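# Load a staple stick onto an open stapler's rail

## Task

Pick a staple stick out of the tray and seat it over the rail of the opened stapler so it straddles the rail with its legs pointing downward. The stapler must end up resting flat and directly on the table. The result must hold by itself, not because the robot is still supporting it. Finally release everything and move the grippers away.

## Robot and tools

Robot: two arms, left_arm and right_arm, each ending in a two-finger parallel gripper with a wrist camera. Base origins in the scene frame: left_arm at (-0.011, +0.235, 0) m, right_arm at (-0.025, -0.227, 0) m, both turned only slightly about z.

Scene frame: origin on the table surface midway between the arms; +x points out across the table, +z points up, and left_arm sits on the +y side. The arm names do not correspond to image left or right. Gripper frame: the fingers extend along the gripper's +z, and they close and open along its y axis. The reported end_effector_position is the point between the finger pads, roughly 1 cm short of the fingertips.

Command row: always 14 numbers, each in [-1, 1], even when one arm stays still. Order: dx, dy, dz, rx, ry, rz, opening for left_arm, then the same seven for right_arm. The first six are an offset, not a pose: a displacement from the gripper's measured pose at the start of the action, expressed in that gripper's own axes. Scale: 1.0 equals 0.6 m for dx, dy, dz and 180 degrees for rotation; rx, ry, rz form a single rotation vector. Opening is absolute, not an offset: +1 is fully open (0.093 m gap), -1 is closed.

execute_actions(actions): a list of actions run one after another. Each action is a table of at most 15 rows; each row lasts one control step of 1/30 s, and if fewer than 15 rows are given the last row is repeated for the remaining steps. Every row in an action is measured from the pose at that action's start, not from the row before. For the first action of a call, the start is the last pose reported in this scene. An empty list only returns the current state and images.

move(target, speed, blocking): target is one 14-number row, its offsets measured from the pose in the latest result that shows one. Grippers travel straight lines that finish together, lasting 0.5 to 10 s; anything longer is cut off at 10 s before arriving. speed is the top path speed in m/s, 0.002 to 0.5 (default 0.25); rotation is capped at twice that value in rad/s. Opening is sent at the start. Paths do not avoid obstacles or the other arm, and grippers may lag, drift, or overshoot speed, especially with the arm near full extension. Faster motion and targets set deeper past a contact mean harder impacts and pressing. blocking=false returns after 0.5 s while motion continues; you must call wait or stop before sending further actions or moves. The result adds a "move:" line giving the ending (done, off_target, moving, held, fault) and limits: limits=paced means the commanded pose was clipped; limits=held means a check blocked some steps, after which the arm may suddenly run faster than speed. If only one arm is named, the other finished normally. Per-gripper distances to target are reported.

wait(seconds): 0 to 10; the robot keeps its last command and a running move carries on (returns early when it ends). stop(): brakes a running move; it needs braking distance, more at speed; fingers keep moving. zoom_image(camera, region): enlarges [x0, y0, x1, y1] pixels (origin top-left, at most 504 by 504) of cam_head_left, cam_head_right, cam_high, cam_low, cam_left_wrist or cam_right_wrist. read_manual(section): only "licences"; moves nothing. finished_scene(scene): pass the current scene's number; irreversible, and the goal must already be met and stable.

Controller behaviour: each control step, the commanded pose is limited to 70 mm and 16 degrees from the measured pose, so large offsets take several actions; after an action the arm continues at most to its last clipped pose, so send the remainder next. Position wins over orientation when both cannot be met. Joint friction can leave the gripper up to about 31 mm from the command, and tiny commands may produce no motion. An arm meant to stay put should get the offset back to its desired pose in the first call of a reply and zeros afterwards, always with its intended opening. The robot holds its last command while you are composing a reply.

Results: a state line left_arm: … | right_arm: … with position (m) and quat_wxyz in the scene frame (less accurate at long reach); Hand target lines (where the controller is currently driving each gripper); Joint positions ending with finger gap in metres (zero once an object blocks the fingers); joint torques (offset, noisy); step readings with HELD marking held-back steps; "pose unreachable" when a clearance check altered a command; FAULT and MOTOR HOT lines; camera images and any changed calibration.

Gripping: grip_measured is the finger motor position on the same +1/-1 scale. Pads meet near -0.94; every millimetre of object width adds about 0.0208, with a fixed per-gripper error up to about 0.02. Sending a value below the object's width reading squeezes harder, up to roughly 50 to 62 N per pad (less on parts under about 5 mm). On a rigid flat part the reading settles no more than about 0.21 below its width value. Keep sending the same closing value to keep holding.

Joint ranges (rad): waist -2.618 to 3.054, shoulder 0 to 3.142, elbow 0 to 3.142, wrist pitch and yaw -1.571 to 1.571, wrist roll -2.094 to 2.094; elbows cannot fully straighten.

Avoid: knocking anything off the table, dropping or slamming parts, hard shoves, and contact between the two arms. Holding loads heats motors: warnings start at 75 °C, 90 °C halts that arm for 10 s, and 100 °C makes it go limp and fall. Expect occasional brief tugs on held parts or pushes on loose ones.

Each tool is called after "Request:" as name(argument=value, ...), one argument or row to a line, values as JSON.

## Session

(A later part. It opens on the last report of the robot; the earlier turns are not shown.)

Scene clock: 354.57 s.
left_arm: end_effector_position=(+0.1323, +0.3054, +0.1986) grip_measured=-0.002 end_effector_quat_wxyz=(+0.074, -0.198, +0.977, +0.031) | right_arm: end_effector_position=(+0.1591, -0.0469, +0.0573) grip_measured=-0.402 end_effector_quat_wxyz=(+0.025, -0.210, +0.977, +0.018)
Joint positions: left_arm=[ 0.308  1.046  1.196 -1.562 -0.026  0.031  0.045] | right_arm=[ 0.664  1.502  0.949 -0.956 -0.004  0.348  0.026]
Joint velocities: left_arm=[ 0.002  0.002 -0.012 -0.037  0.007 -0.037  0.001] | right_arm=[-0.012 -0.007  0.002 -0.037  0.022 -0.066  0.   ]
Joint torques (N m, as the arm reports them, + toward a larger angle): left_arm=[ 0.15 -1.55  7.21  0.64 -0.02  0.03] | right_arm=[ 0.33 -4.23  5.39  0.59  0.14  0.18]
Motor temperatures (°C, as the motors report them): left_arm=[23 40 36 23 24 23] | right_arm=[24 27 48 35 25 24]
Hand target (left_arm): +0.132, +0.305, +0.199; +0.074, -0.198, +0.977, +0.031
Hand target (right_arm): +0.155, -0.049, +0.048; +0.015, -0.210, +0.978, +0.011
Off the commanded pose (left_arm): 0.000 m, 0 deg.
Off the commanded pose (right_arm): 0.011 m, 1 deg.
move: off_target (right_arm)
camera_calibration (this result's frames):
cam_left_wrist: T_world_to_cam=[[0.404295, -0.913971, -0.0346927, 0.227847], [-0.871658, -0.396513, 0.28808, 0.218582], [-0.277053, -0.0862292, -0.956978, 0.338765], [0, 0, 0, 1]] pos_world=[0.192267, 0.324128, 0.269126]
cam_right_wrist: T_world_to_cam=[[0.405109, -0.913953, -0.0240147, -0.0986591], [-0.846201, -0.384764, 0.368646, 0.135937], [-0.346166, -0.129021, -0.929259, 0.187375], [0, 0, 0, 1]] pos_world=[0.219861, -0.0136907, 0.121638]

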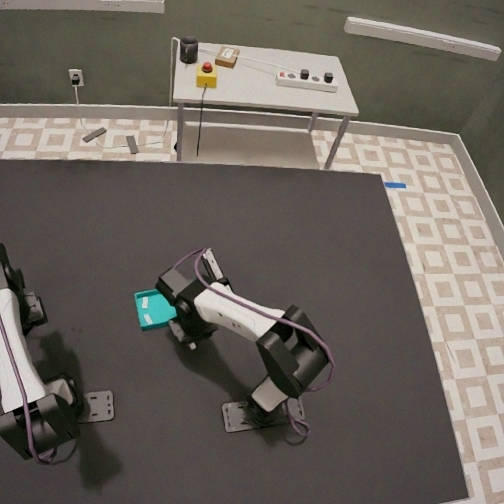

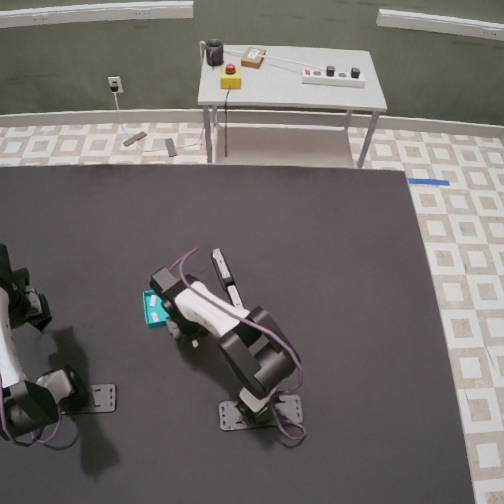

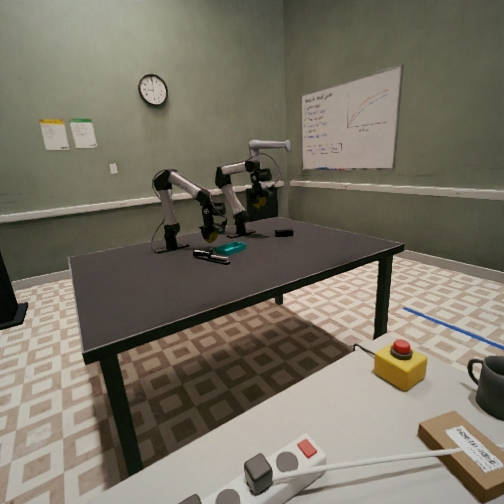

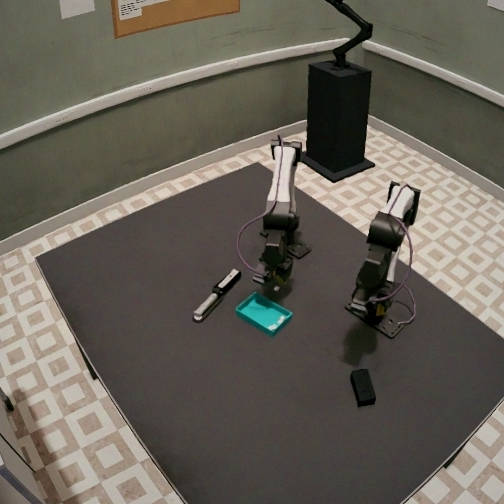

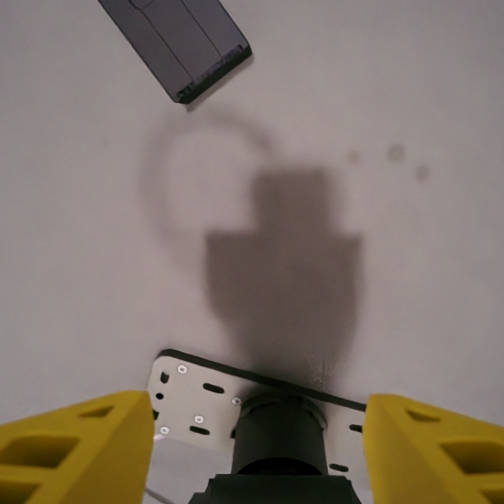

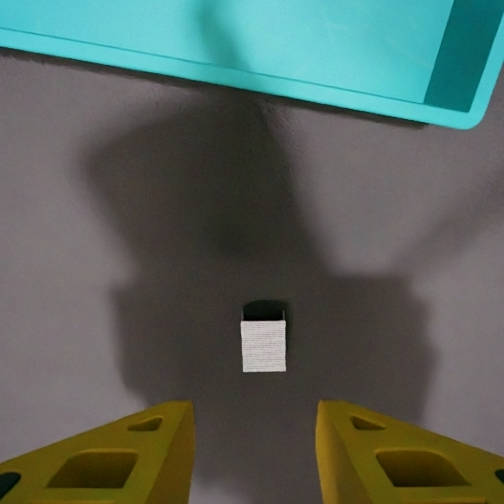

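Request:
move(
  target=[0,0,0,0,0,0,0,0.008,-0.006,0.05,0,0.012,0,-0.4],
  speed=0.02,
)

Scene clock: 367.30 s.
left_arm: end_effector_position=(+0.1323, +0.3054, +0.1986) grip_measured=-0.002 end_effector_quat_wxyz=(+0.074, -0.198, +0.977, +0.031) | right_arm: end_effector_position=(+0.1613, -0.0466, +0.0367) grip_measured=-0.402 end_effector_quat_wxyz=(+0.021, -0.210, +0.977, +0.016)
Joint positions: left_arm=[ 0.308  1.046  1.196 -1.562 -0.026  0.031  0.045] | right_arm=[ 0.658  1.547  0.905 -0.876 -0.006  0.342  0.026]
Joint velocities: left_arm=[ 0.007 -0.017 -0.012 -0.066  0.007 -0.007  0.   ] | right_arm=[-0.007  0.007 -0.007 -0.022  0.007  0.022  0.001]
Joint torques (N m, as the arm reports them, + toward a larger angle): left_arm=[ 0.11 -1.49  7.1   0.66 -0.02  0.05] | right_arm=[-0.98 -4.54  5.13  0.57  0.02 -0.09]
Motor temperatures (°C, as the motors report them): left_arm=[23 39 36 23 24 23] | right_arm=[24 27 46 34 25 24]
Hand target (left_arm): +0.132, +0.305, +0.199; +0.074, -0.198, +0.977, +0.031
Hand target (right_arm): +0.157, -0.051, +0.027; +0.007, -0.210, +0.977, +0.015
Off the commanded pose (left_arm): 0.000 m, 0 deg.
Off the commanded pose (right_arm): 0.011 m, 2 deg.
move: off_target (right_arm)
camera_calibration (this result's frames):
cam_left_wrist: T_world_to_cam=[[0.404295, -0.913971, -0.0346927, 0.227847], [-0.871658, -0.396513, 0.28808, 0.218582], [-0.277053, -0.0862292, -0.956978, 0.338765], [0, 0, 0, 1]] pos_world=[0.192267, 0.324128, 0.269126]
cam_right_wrist: T_world_to_cam=[[0.404662, -0.914202, -0.0219948, -0.0997899], [-0.843562, -0.382463, 0.376996, 0.144905], [-0.353062, -0.134002, -0.925954, 0.169732], [0, 0, 0, 1]] pos_world=[0.222544, -0.0130627, 0.100341]

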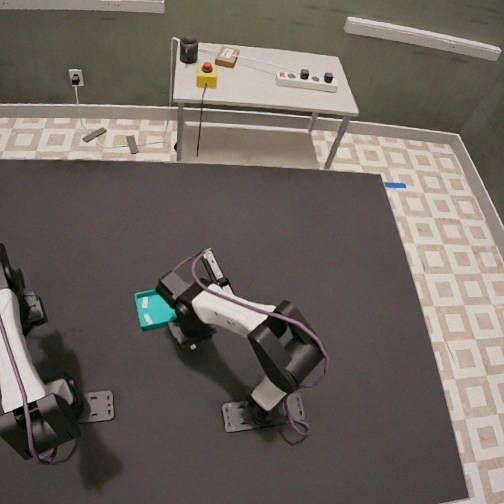

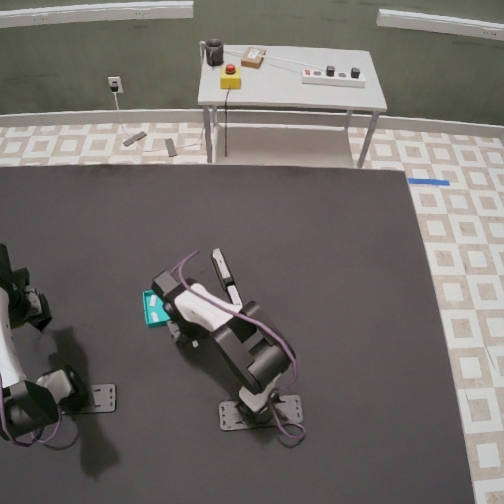

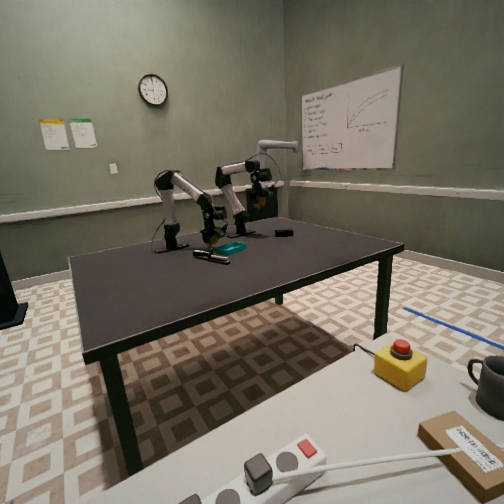

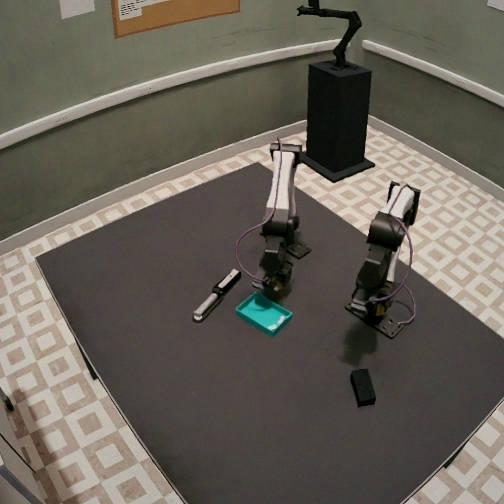

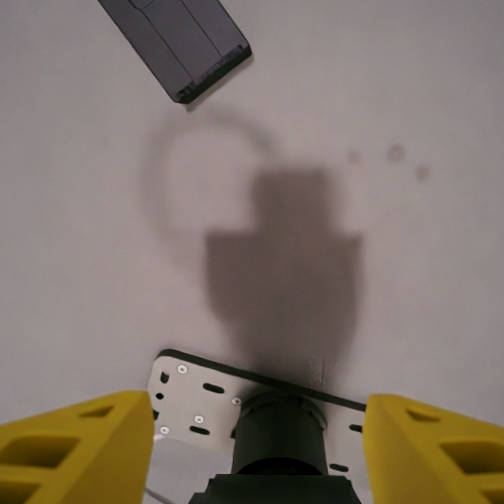

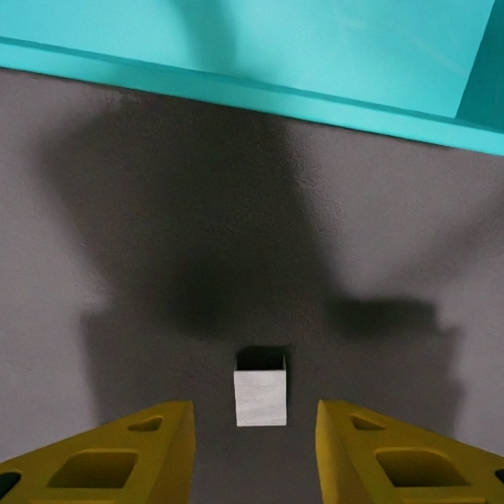

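Request:
move(
  target=[0,0,0,0,0,0,0,0.015,0,0.036,0,0.01,0,-0.4],
  speed=0.012,
)

Scene clock: 373.23 s.
left_arm: end_effector_position=(+0.1323, +0.3054, +0.1986) grip_measured=-0.002 end_effector_quat_wxyz=(+0.074, -0.198, +0.977, +0.031) | right_arm: end_effector_position=(+0.1605, -0.0474, +0.0243) grip_measured=-0.402 end_effector_quat_wxyz=(+0.020, -0.210, +0.977, +0.016)
Joint positions: left_arm=[ 0.308  1.046  1.196 -1.562 -0.026  0.031  0.045] | right_arm=[ 0.658  1.567  0.871 -0.824 -0.006  0.342  0.026]
Joint velocities: left_arm=[-0.012 -0.012  0.012  0.066 -0.037 -0.022 -0.   ] | right_arm=[-0.007 -0.012 -0.007 -0.007  0.037  0.007  0.   ]
Joint torques (N m, as the arm reports them, + toward a larger angle): left_arm=[ 0.2  -1.58  7.15  0.64 -0.02  0.06] | right_arm=[ 0.11 -4.67  4.91  0.61  0.    0.11]
Motor temperatures (°C, as the motors report them): left_arm=[23 38 36 23 24 23] | right_arm=[24 27 46 34 25 24]
Hand target (left_arm): +0.132, +0.305, +0.199; +0.074, -0.198, +0.977, +0.031
Hand target (right_arm): +0.154, -0.050, +0.015; +0.005, -0.210, +0.978, +0.013
Off the commanded pose (left_arm): 0.000 m, 0 deg.
Off the commanded pose (right_arm): 0.012 m, 2 deg.
move: off_target (right_arm)
camera_calibration (this result's frames):
cam_left_wrist: T_world_to_cam=[[0.404295, -0.913971, -0.0346927, 0.227847], [-0.871658, -0.396513, 0.28808, 0.218582], [-0.277053, -0.0862292, -0.956978, 0.338765], [0, 0, 0, 1]] pos_world=[0.192267, 0.324128, 0.269126]
cam_right_wrist: T_world_to_cam=[[0.404969, -0.914088, -0.0210655, -0.100502], [-0.842693, -0.38208, 0.379318, 0.148442], [-0.354779, -0.13586, -0.925026, 0.15805], [0, 0, 0, 1]] pos_world=[0.221864, -0.0136782, 0.0877766]

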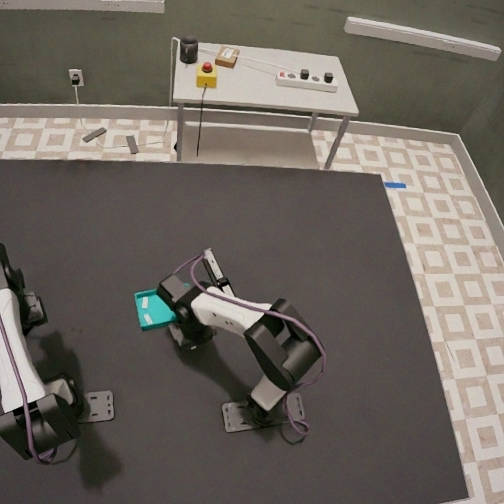

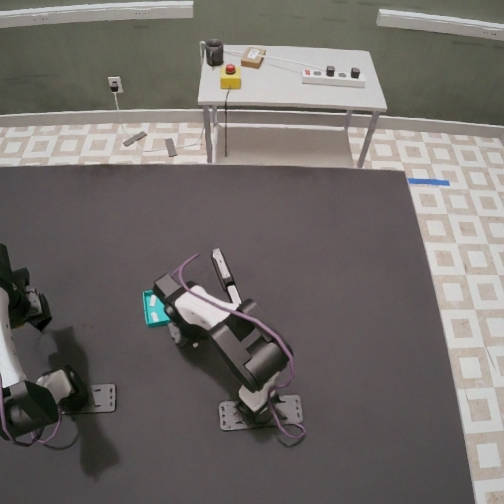

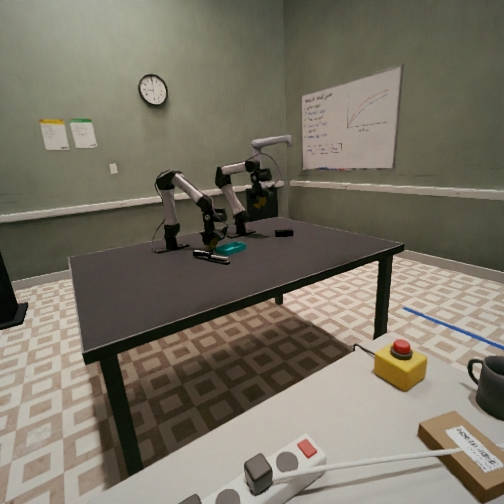

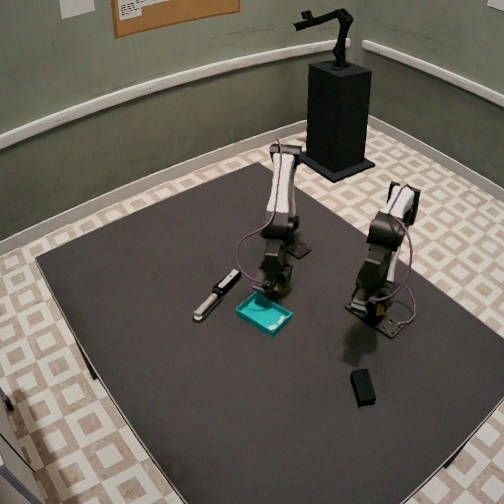

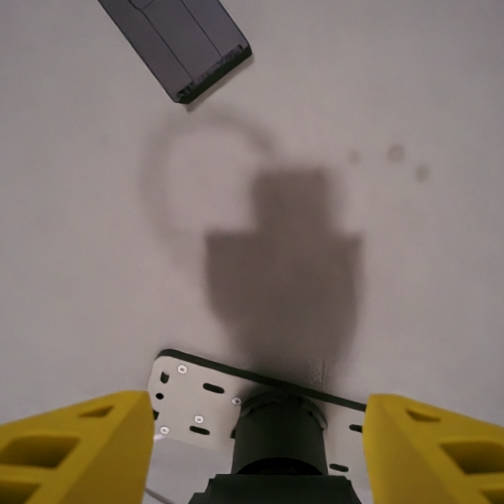

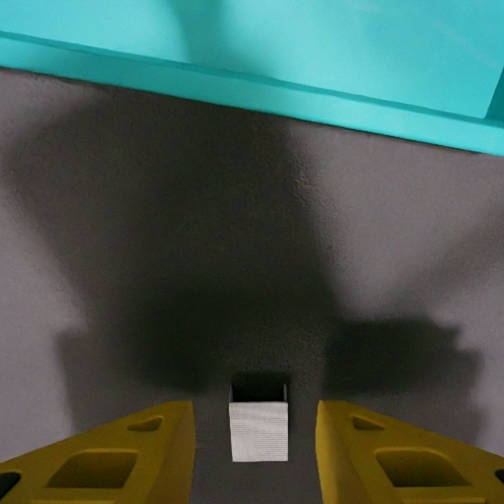

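Request:
move(
  target=[0,0,0,0,0,0,0,0,0,0.018,0,0,0,-0.4],
  speed=0.008,
)

Request:
execute_actions(
  actions=[
    [[0,0,0,0,0,0,0,0,0,0,0,0,0,-0.76]],
    [[0,0,0,0,0,0,0,0,0,0,0,0,0,-0.76]],
  ],
)

Request:
move(
  target=[0,0,0,0,0,0,0,0,0,-0.14,0,0,0,-0.76],
  speed=0.06,
)

Scene clock: 382.47 s.
left_arm: end_effector_position=(+0.1323, +0.3054, +0.1986) grip_measured=-0.002 end_effector_quat_wxyz=(+0.074, -0.198, +0.977, +0.031) | right_arm: end_effector_position=(+0.1664, -0.0418, +0.0248) grip_measured=-0.402 end_effector_quat_wxyz=(+0.034, -0.210, +0.977, +0.025)
Joint positions: left_arm=[ 0.308  1.046  1.196 -1.562 -0.026  0.031  0.045] | right_arm=[ 0.658  1.567  0.871 -0.791 -0.006  0.342  0.026]
Joint velocities: left_arm=[-0.007  0.007 -0.012 -0.007 -0.007 -0.007 -0.   ] | right_arm=[-0.017 -0.002 -0.032  0.007  0.007  0.051  0.001]
Joint torques (N m, as the arm reports them, + toward a larger angle): left_arm=[ 0.13 -1.59  7.04  0.65 -0.02  0.08] | right_arm=[-0.24 -4.22  4.75  0.61  0.12  0.03]
Motor temperatures (°C, as the motors report them): left_arm=[23 38 36 23 24 23] | right_arm=[24 27 45 34 25 24]
Hand target (left_arm): +0.132, +0.305, +0.199; +0.074, -0.198, +0.977, +0.031
Hand target (right_arm): +0.161, -0.047, +0.014; +0.020, -0.210, +0.977, +0.016
Off the commanded pose (left_arm): 0.000 m, 0 deg.
Off the commanded pose (right_arm): 0.014 m, 2 deg.
move: off_target (right_arm)
camera_calibration (this result's frames):
cam_left_wrist: T_world_to_cam=[[0.404295, -0.913971, -0.0346927, 0.227847], [-0.871658, -0.396513, 0.28808, 0.218582], [-0.277053, -0.0862292, -0.956978, 0.338765], [0, 0, 0, 1]] pos_world=[0.192267, 0.324128, 0.269126]
cam_right_wrist: T_world_to_cam=[[0.405617, -0.913465, -0.0325064, -0.0975178], [-0.85152, -0.39056, 0.349824, 0.157165], [-0.332247, -0.114215, -0.936251, 0.158831], [0, 0, 0, 1]] pos_world=[0.226155, -0.00955591, 0.090556]

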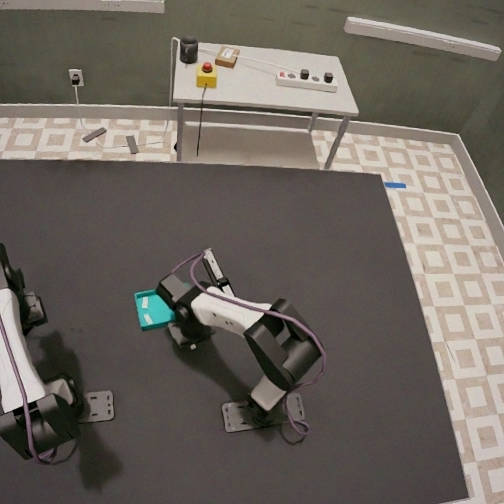

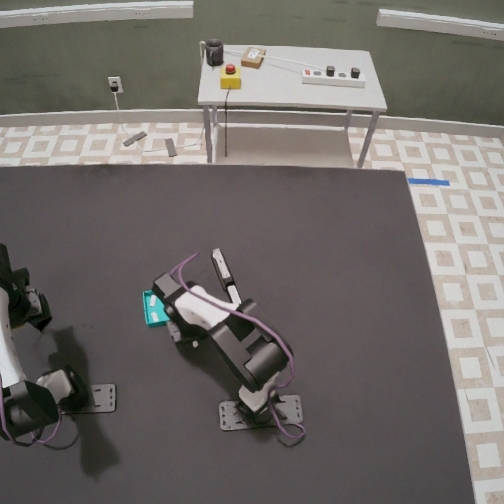

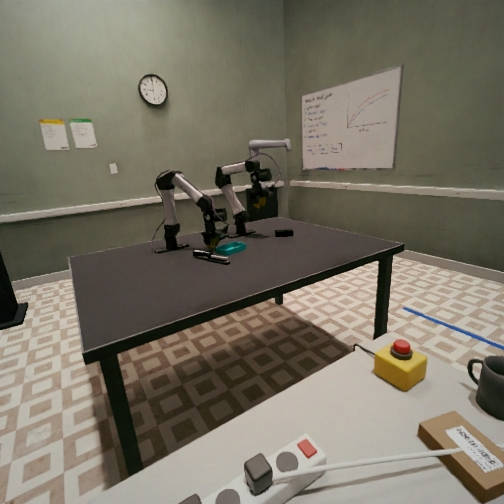

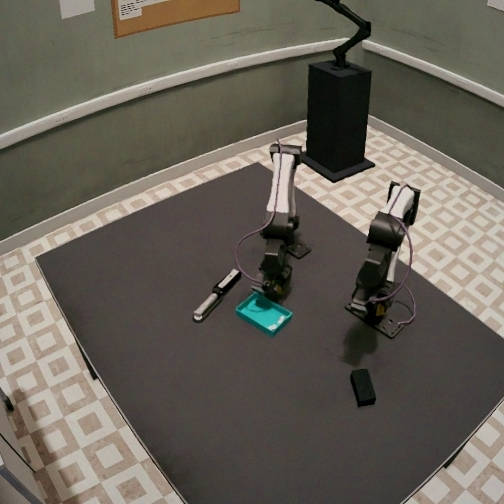

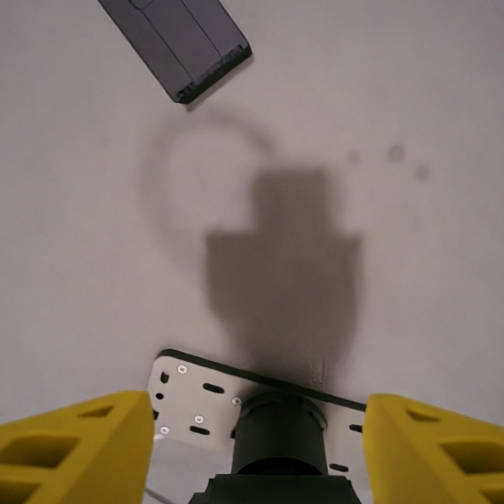

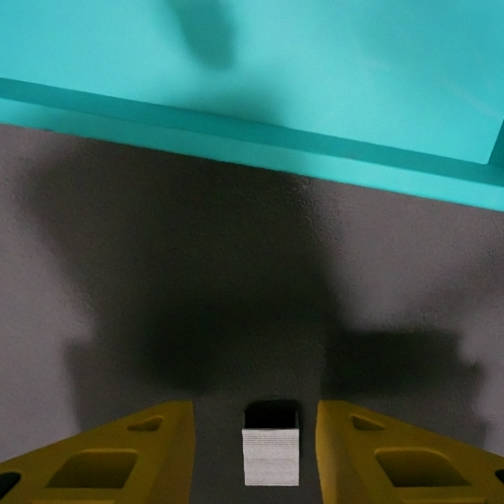

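Scene clock: 383.47 s.
left_arm: end_effector_position=(+0.1323, +0.3054, +0.1986) grip_measured=-0.002 end_effector_quat_wxyz=(+0.074, -0.198, +0.977, +0.031) | right_arm: end_effector_position=(+0.1664, -0.0418, +0.0248) grip_measured=-0.758 end_effector_quat_wxyz=(+0.034, -0.210, +0.977, +0.025)
Joint positions: left_arm=[ 0.308  1.046  1.196 -1.562 -0.026  0.031  0.045] | right_arm=[ 0.658  1.567  0.871 -0.791 -0.006  0.342  0.009]
Joint velocities: left_arm=[ 0.002 -0.002 -0.012 -0.11  -0.066 -0.007 -0.   ] | right_arm=[-0.007  0.002 -0.002 -0.022 -0.022 -0.007  0.001]
Joint torques (N m, as the arm reports them, + toward a larger angle): left_arm=[ 0.19 -1.5   7.13  0.62 -0.02  0.04] | right_arm=[-0.29 -6.02  7.08  0.56  0.14  0.06]
Motor temperatures (°C, as the motors report them): left_arm=[23 38 36 23 24 23] | right_arm=[24 27 45 34 25 24]
Hand target (left_arm): +0.132, +0.305, +0.199; +0.074, -0.198, +0.977, +0.031
Hand target (right_arm): +0.166, -0.042, +0.025; +0.034, -0.210, +0.977, +0.025
Off the commanded pose (left_arm): 0.000 m, 0 deg.
Off the commanded pose (right_arm): 0.000 m, 0 deg.
Step readings (end_effector_position; steps 1 to 15: 1st action; 16 to 30: 2nd action):
0: left_arm (+0.1323, +0.3054, +0.1986) | right_arm (+0.1664, -0.0418, +0.0248)
1: left_arm (+0.1323, +0.3054, +0.1986) | right_arm (+0.1664, -0.0418, +0.0248)
2: left_arm (+0.1323, +0.3054, +0.1986) | right_arm (+0.1664, -0.0418, +0.0248)
4: left_arm (+0.1323, +0.3054, +0.1986) | right_arm (+0.1664, -0.0418, +0.0248)
8: left_arm (+0.1323, +0.3054, +0.1986) | right_arm (+0.1664, -0.0418, +0.0248)
15: left_arm (+0.1323, +0.3054, +0.1986) | right_arm (+0.1664, -0.0418, +0.0248)
16: left_arm (+0.1323, +0.3054, +0.1986) | right_arm (+0.1664, -0.0418, +0.0248)
17: left_arm (+0.1323, +0.3054, +0.1986) | right_arm (+0.1664, -0.0418, +0.0248)
19: left_arm (+0.1323, +0.3054, +0.1986) | right_arm (+0.1664, -0.0418, +0.0248)
23: left_arm (+0.1323, +0.3054, +0.1986) | right_arm (+0.1664, -0.0418, +0.0248)
30: end_effector_position above
camera_calibration (this result's frames):
cam_left_wrist: T_world_to_cam=[[0.404295, -0.913971, -0.0346927, 0.227847], [-0.871658, -0.396513, 0.28808, 0.218582], [-0.277053, -0.0862292, -0.956978, 0.338765], [0, 0, 0, 1]] pos_world=[0.192267, 0.324128, 0.269126]
cam_right_wrist: T_world_to_cam=[[0.405617, -0.913465, -0.0325064, -0.0975178], [-0.85152, -0.39056, 0.349824, 0.157165], [-0.332247, -0.114215, -0.936251, 0.158831], [0, 0, 0, 1]] pos_world=[0.226155, -0.00955591, 0.090556]

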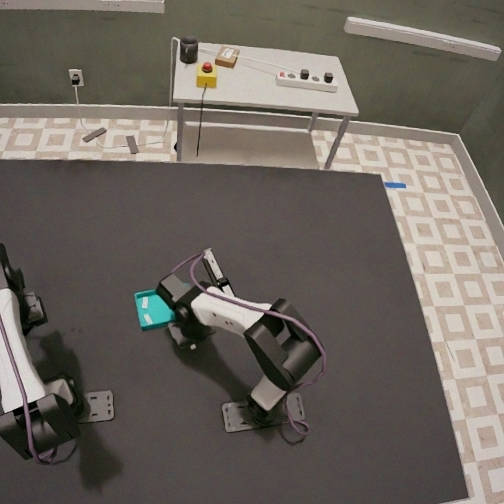

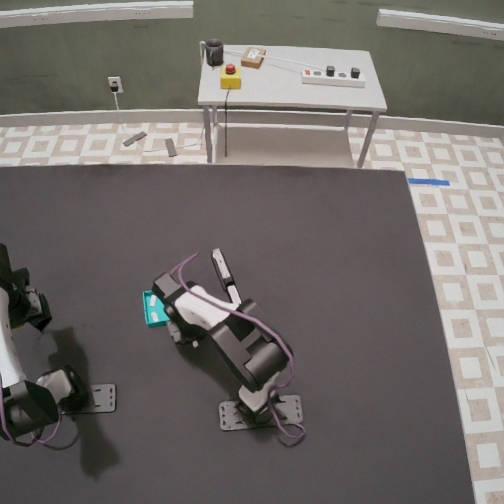

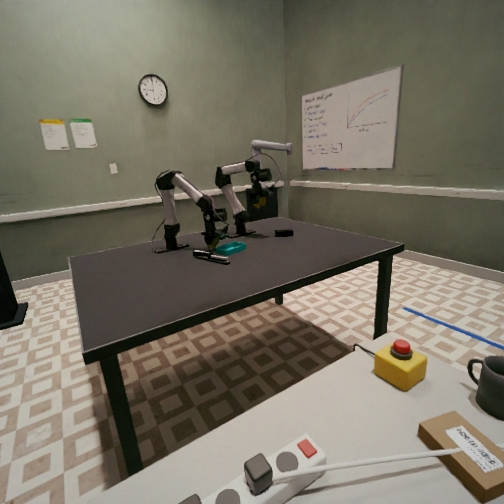

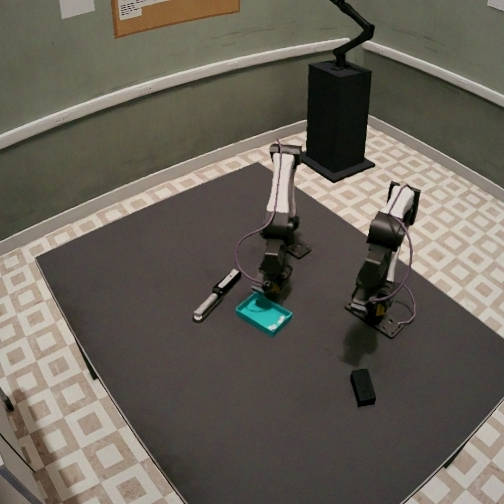

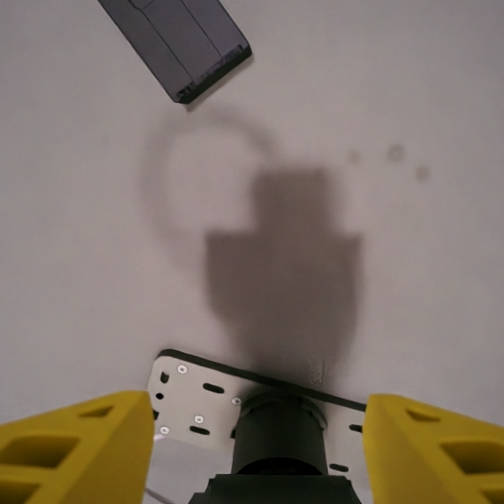

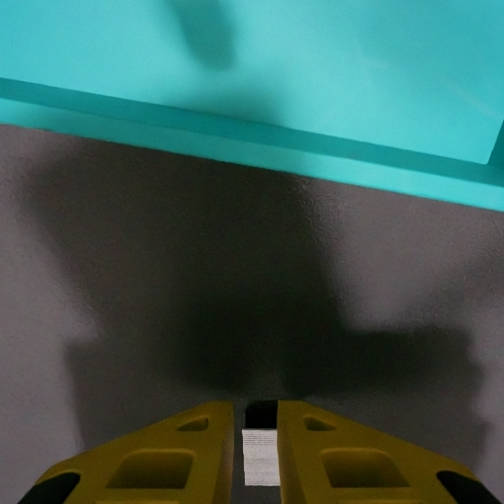

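Scene clock: 385.37 s.
left_arm: end_effector_position=(+0.1323, +0.3054, +0.1986) grip_measured=-0.002 end_effector_quat_wxyz=(+0.074, -0.198, +0.977, +0.031) | right_arm: end_effector_position=(+0.1596, -0.0482, +0.1013) grip_measured=-0.758 end_effector_quat_wxyz=(+0.027, -0.210, +0.977, +0.020)
Joint positions: left_arm=[ 0.308  1.046  1.196 -1.562 -0.026  0.031  0.045] | right_arm=[ 0.658  1.457  1.087 -1.134 -0.006  0.342  0.009]
Joint velocities: left_arm=[-0.007 -0.007  0.012 -0.051  0.007  0.037  0.001] | right_arm=[-0.007 -0.012 -0.007  0.022  0.037  0.037 -0.001]
Joint torques (N m, as the arm reports them, + toward a larger angle): left_arm=[ 0.18 -1.54  7.1   0.64 -0.02  0.05] | right_arm=[-0.73 -6.42  9.11  0.41  0.12 -0.01]
Motor temperatures (°C, as the motors report them): left_arm=[23 37 36 23 24 23] | right_arm=[24 28 45 34 25 24]
Hand target (left_arm): +0.132, +0.305, +0.199; +0.074, -0.198, +0.977, +0.031
Hand target (right_arm): +0.162, -0.048, +0.109; +0.034, -0.210, +0.977, +0.024
Off the commanded pose (left_arm): 0.000 m, 0 deg.
Off the commanded pose (right_arm): 0.008 m, 1 deg.
move: done
camera_calibration (this result's frames):
cam_left_wrist: T_world_to_cam=[[0.404295, -0.913971, -0.0346927, 0.227847], [-0.871658, -0.396513, 0.28808, 0.218582], [-0.277053, -0.0862292, -0.956978, 0.338765], [0, 0, 0, 1]] pos_world=[0.192267, 0.324128, 0.269126]
cam_right_wrist: T_world_to_cam=[[0.405251, -0.913817, -0.0266597, -0.0987604], [-0.847096, -0.386309, 0.364957, 0.120148], [-0.343803, -0.125316, -0.930642, 0.228133], [0, 0, 0, 1]] pos_world=[0.220232, -0.0152459, 0.165829]

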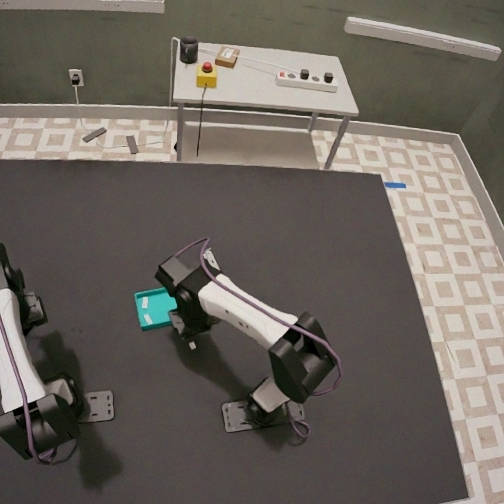

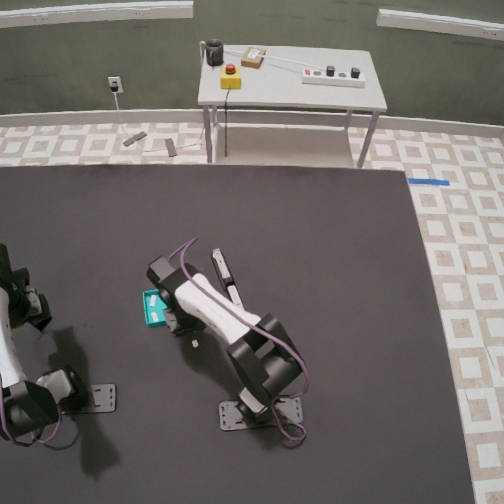

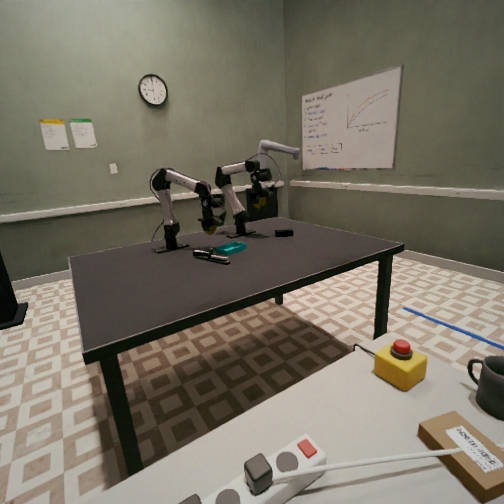

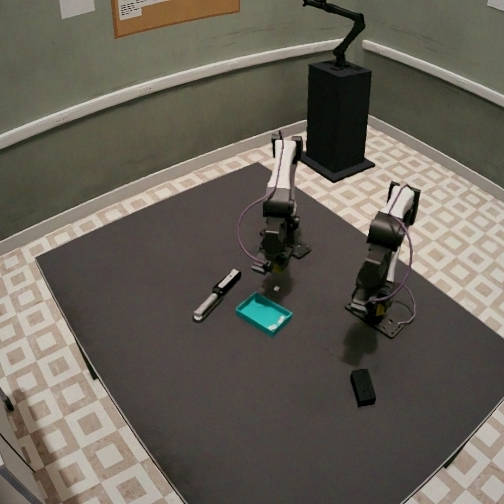

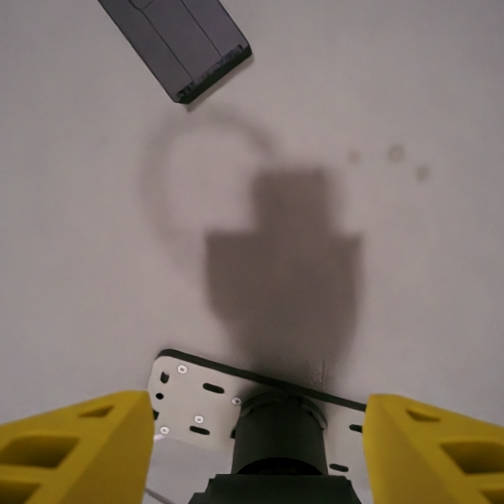

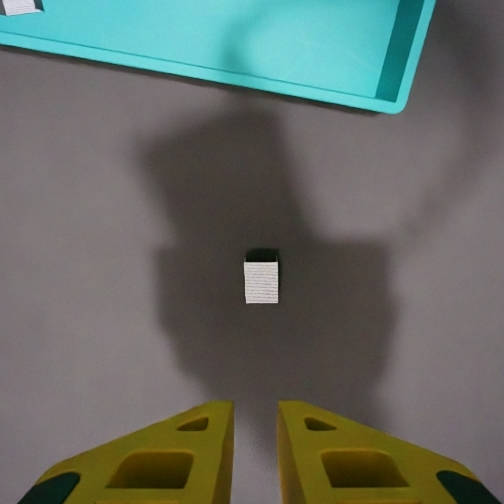

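Request:
move(
  target=[0,0,0,0,0,0,0,0.02,0,0.125,0,0.015,0,-0.4],
  speed=0.04,
)

Scene clock: 397.37 s.
left_arm: end_effector_position=(+0.1323, +0.3054, +0.1986) grip_measured=-0.002 end_effector_quat_wxyz=(+0.074, -0.198, +0.977, +0.031) | right_arm: end_effector_position=(+0.1588, -0.0481, +0.0348) grip_measured=-0.402 end_effector_quat_wxyz=(+0.018, -0.210, +0.977, +0.017)
Joint positions: left_arm=[ 0.308  1.046  1.196 -1.562 -0.026  0.031  0.045] | right_arm=[ 0.658  1.544  0.894 -0.873 -0.01   0.342  0.026]
Joint velocities: left_arm=[-0.002 -0.022  0.007 -0.037  0.007 -0.037  0.001] | right_arm=[-0.007 -0.027  0.017  0.066 -0.007 -0.007 -0.001]
Joint torques (N m, as the arm reports them, + toward a larger angle): left_arm=[ 0.14 -1.52  7.09  0.65 -0.02  0.05] | right_arm=[ 0.31 -4.45  5.18  0.59  0.02  0.11]
Motor temperatures (°C, as the motors report them): left_arm=[23 37 36 23 24 23] | right_arm=[24 28 46 33 25 24]
Hand target (left_arm): +0.132, +0.305, +0.199; +0.074, -0.198, +0.977, +0.031
Hand target (right_arm): +0.152, -0.049, +0.026; +0.004, -0.211, +0.977, +0.015
Off the commanded pose (left_arm): 0.000 m, 0 deg.
Off the commanded pose (right_arm): 0.011 m, 2 deg.
move: off_target (right_arm)
camera_calibration (this result's frames):
cam_left_wrist: T_world_to_cam=[[0.404295, -0.913971, -0.0346927, 0.227847], [-0.871658, -0.396513, 0.28808, 0.218582], [-0.277053, -0.0862292, -0.956978, 0.338765], [0, 0, 0, 1]] pos_world=[0.192267, 0.324128, 0.269126]
cam_right_wrist: T_world_to_cam=[[0.405047, -0.913978, -0.0240931, -0.100101], [-0.840774, -0.3827, 0.382935, 0.142314], [-0.359215, -0.13485, -0.923461, 0.167715], [0, 0, 0, 1]] pos_world=[0.220446, -0.0144099, 0.0979697]

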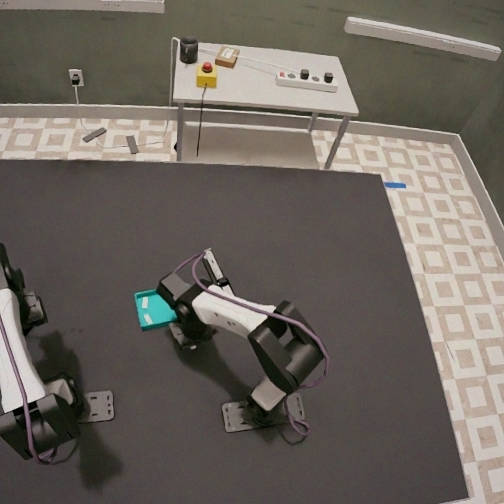

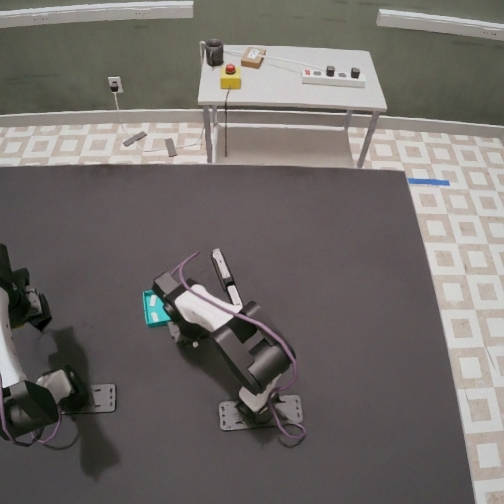

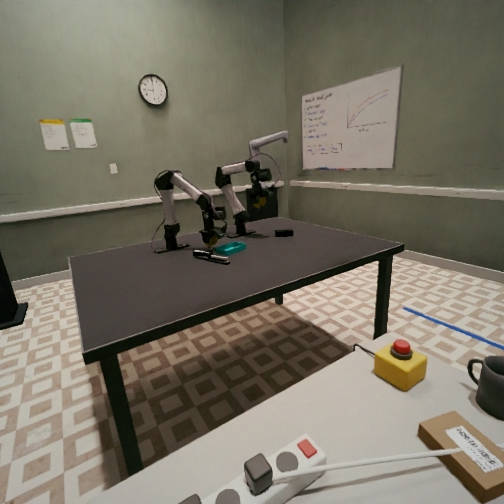

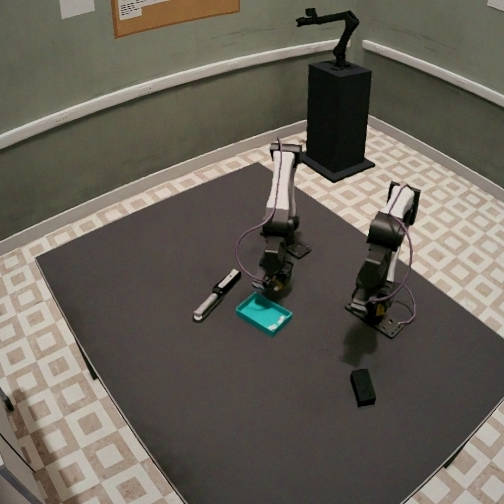

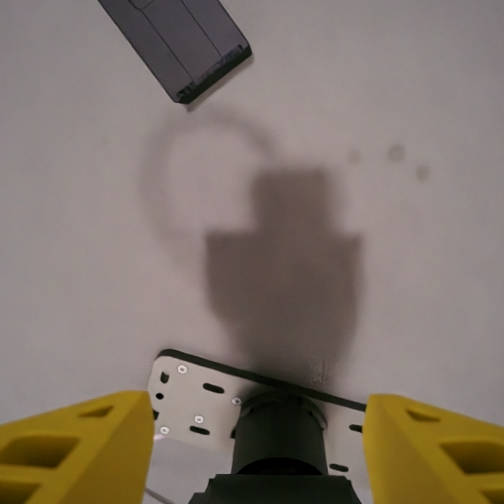

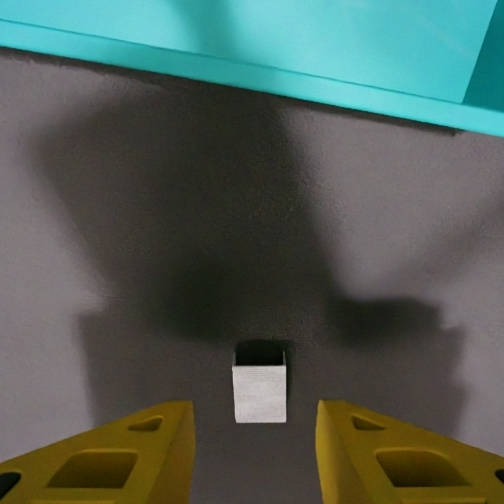

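Need about 20 mm more down; lag ≈10.

Request:
move(
  target=[0,0,0,0,0,0,0,0.015,0,0.05,0,0.012,0,-0.4],
  speed=0.015,
)

Scene clock: 403.47 s.
left_arm: end_effector_position=(+0.1323, +0.3054, +0.1986) grip_measured=-0.002 end_effector_quat_wxyz=(+0.074, -0.198, +0.977, +0.031) | right_arm: end_effector_position=(+0.1585, -0.0484, +0.0157) grip_measured=-0.402 end_effector_quat_wxyz=(+0.014, -0.210, +0.977, +0.015)
Joint positions: left_arm=[ 0.308  1.046  1.196 -1.562 -0.026  0.031  0.045] | right_arm=[ 0.658  1.585  0.851 -0.797 -0.01   0.342  0.026]
Joint velocities: left_arm=[-0.012 -0.042 -0.002 -0.037 -0.066  0.007  0.   ] | right_arm=[ 0.012 -0.002 -0.007  0.022 -0.007  0.051  0.   ]
Joint torques (N m, as the arm reports them, + toward a larger angle): left_arm=[ 0.15 -1.55  7.1   0.63 -0.02  0.02] | right_arm=[ 0.06 -4.22  4.32  0.64  0.    0.09]
Motor temperatures (°C, as the motors report them): left_arm=[23 36 36 23 24 23] | right_arm=[24 28 46 33 25 24]
Hand target (left_arm): +0.132, +0.305, +0.199; +0.074, -0.198, +0.977, +0.031
Hand target (right_arm): +0.151, -0.051, +0.005; -0.001, -0.211, +0.977, +0.013
Off the commanded pose (left_arm): 0.000 m, 0 deg.
Off the commanded pose (right_arm): 0.014 m, 2 deg.
move: off_target (right_arm)
camera_calibration (this result's frames):
cam_left_wrist: T_world_to_cam=[[0.404295, -0.913971, -0.0346927, 0.227847], [-0.871658, -0.396513, 0.28808, 0.218582], [-0.277053, -0.0862292, -0.956978, 0.338765], [0, 0, 0, 1]] pos_world=[0.192267, 0.324128, 0.269126]
cam_right_wrist: T_world_to_cam=[[0.404916, -0.914104, -0.0213599, -0.100727], [-0.838542, -0.380555, 0.389904, 0.148899], [-0.364541, -0.139967, -0.920608, 0.150525], [0, 0, 0, 1]] pos_world=[0.220516, -0.014342, 0.0783673]

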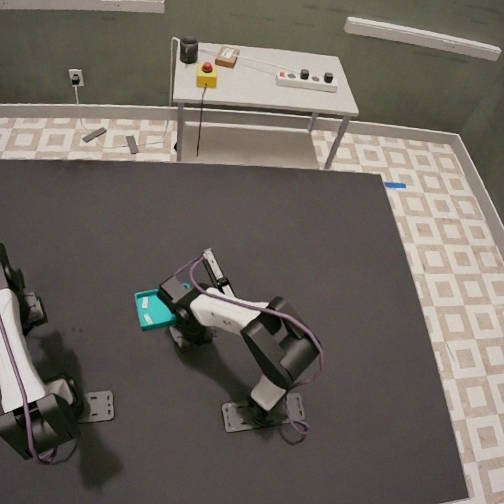

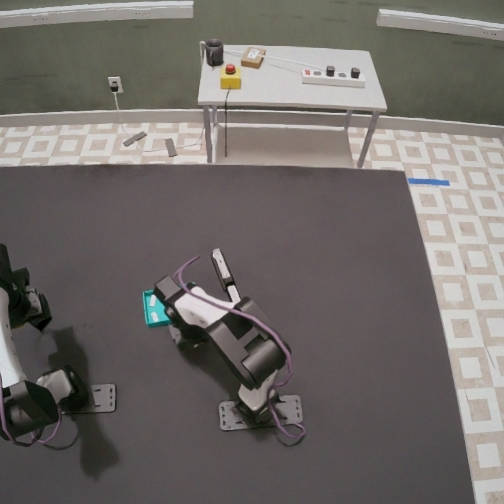

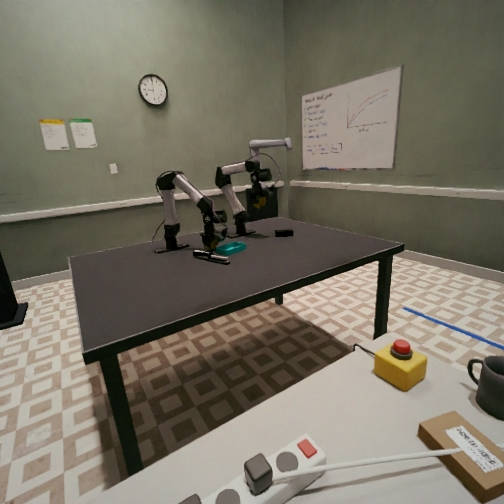

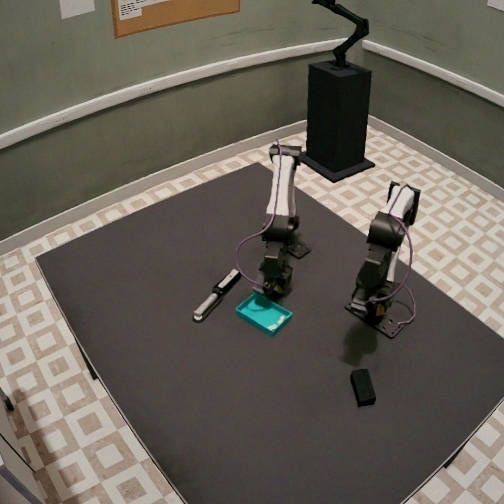

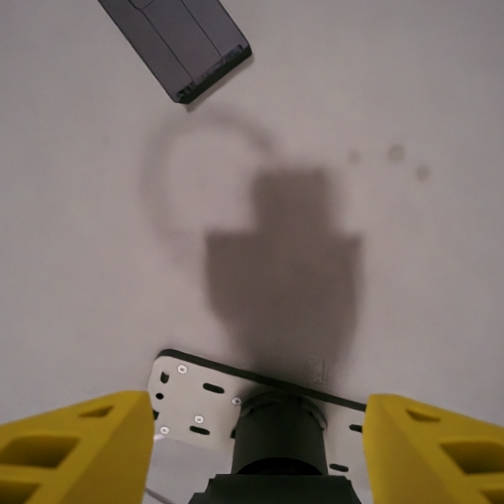

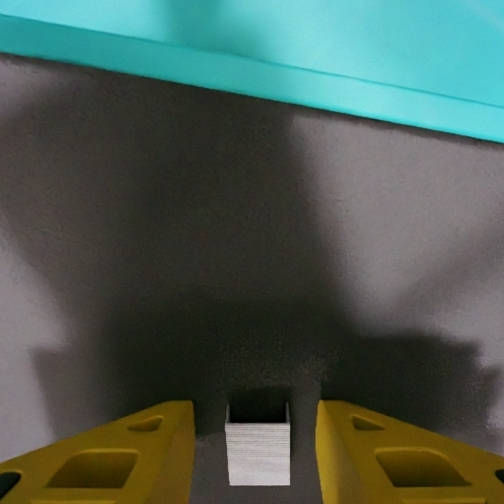

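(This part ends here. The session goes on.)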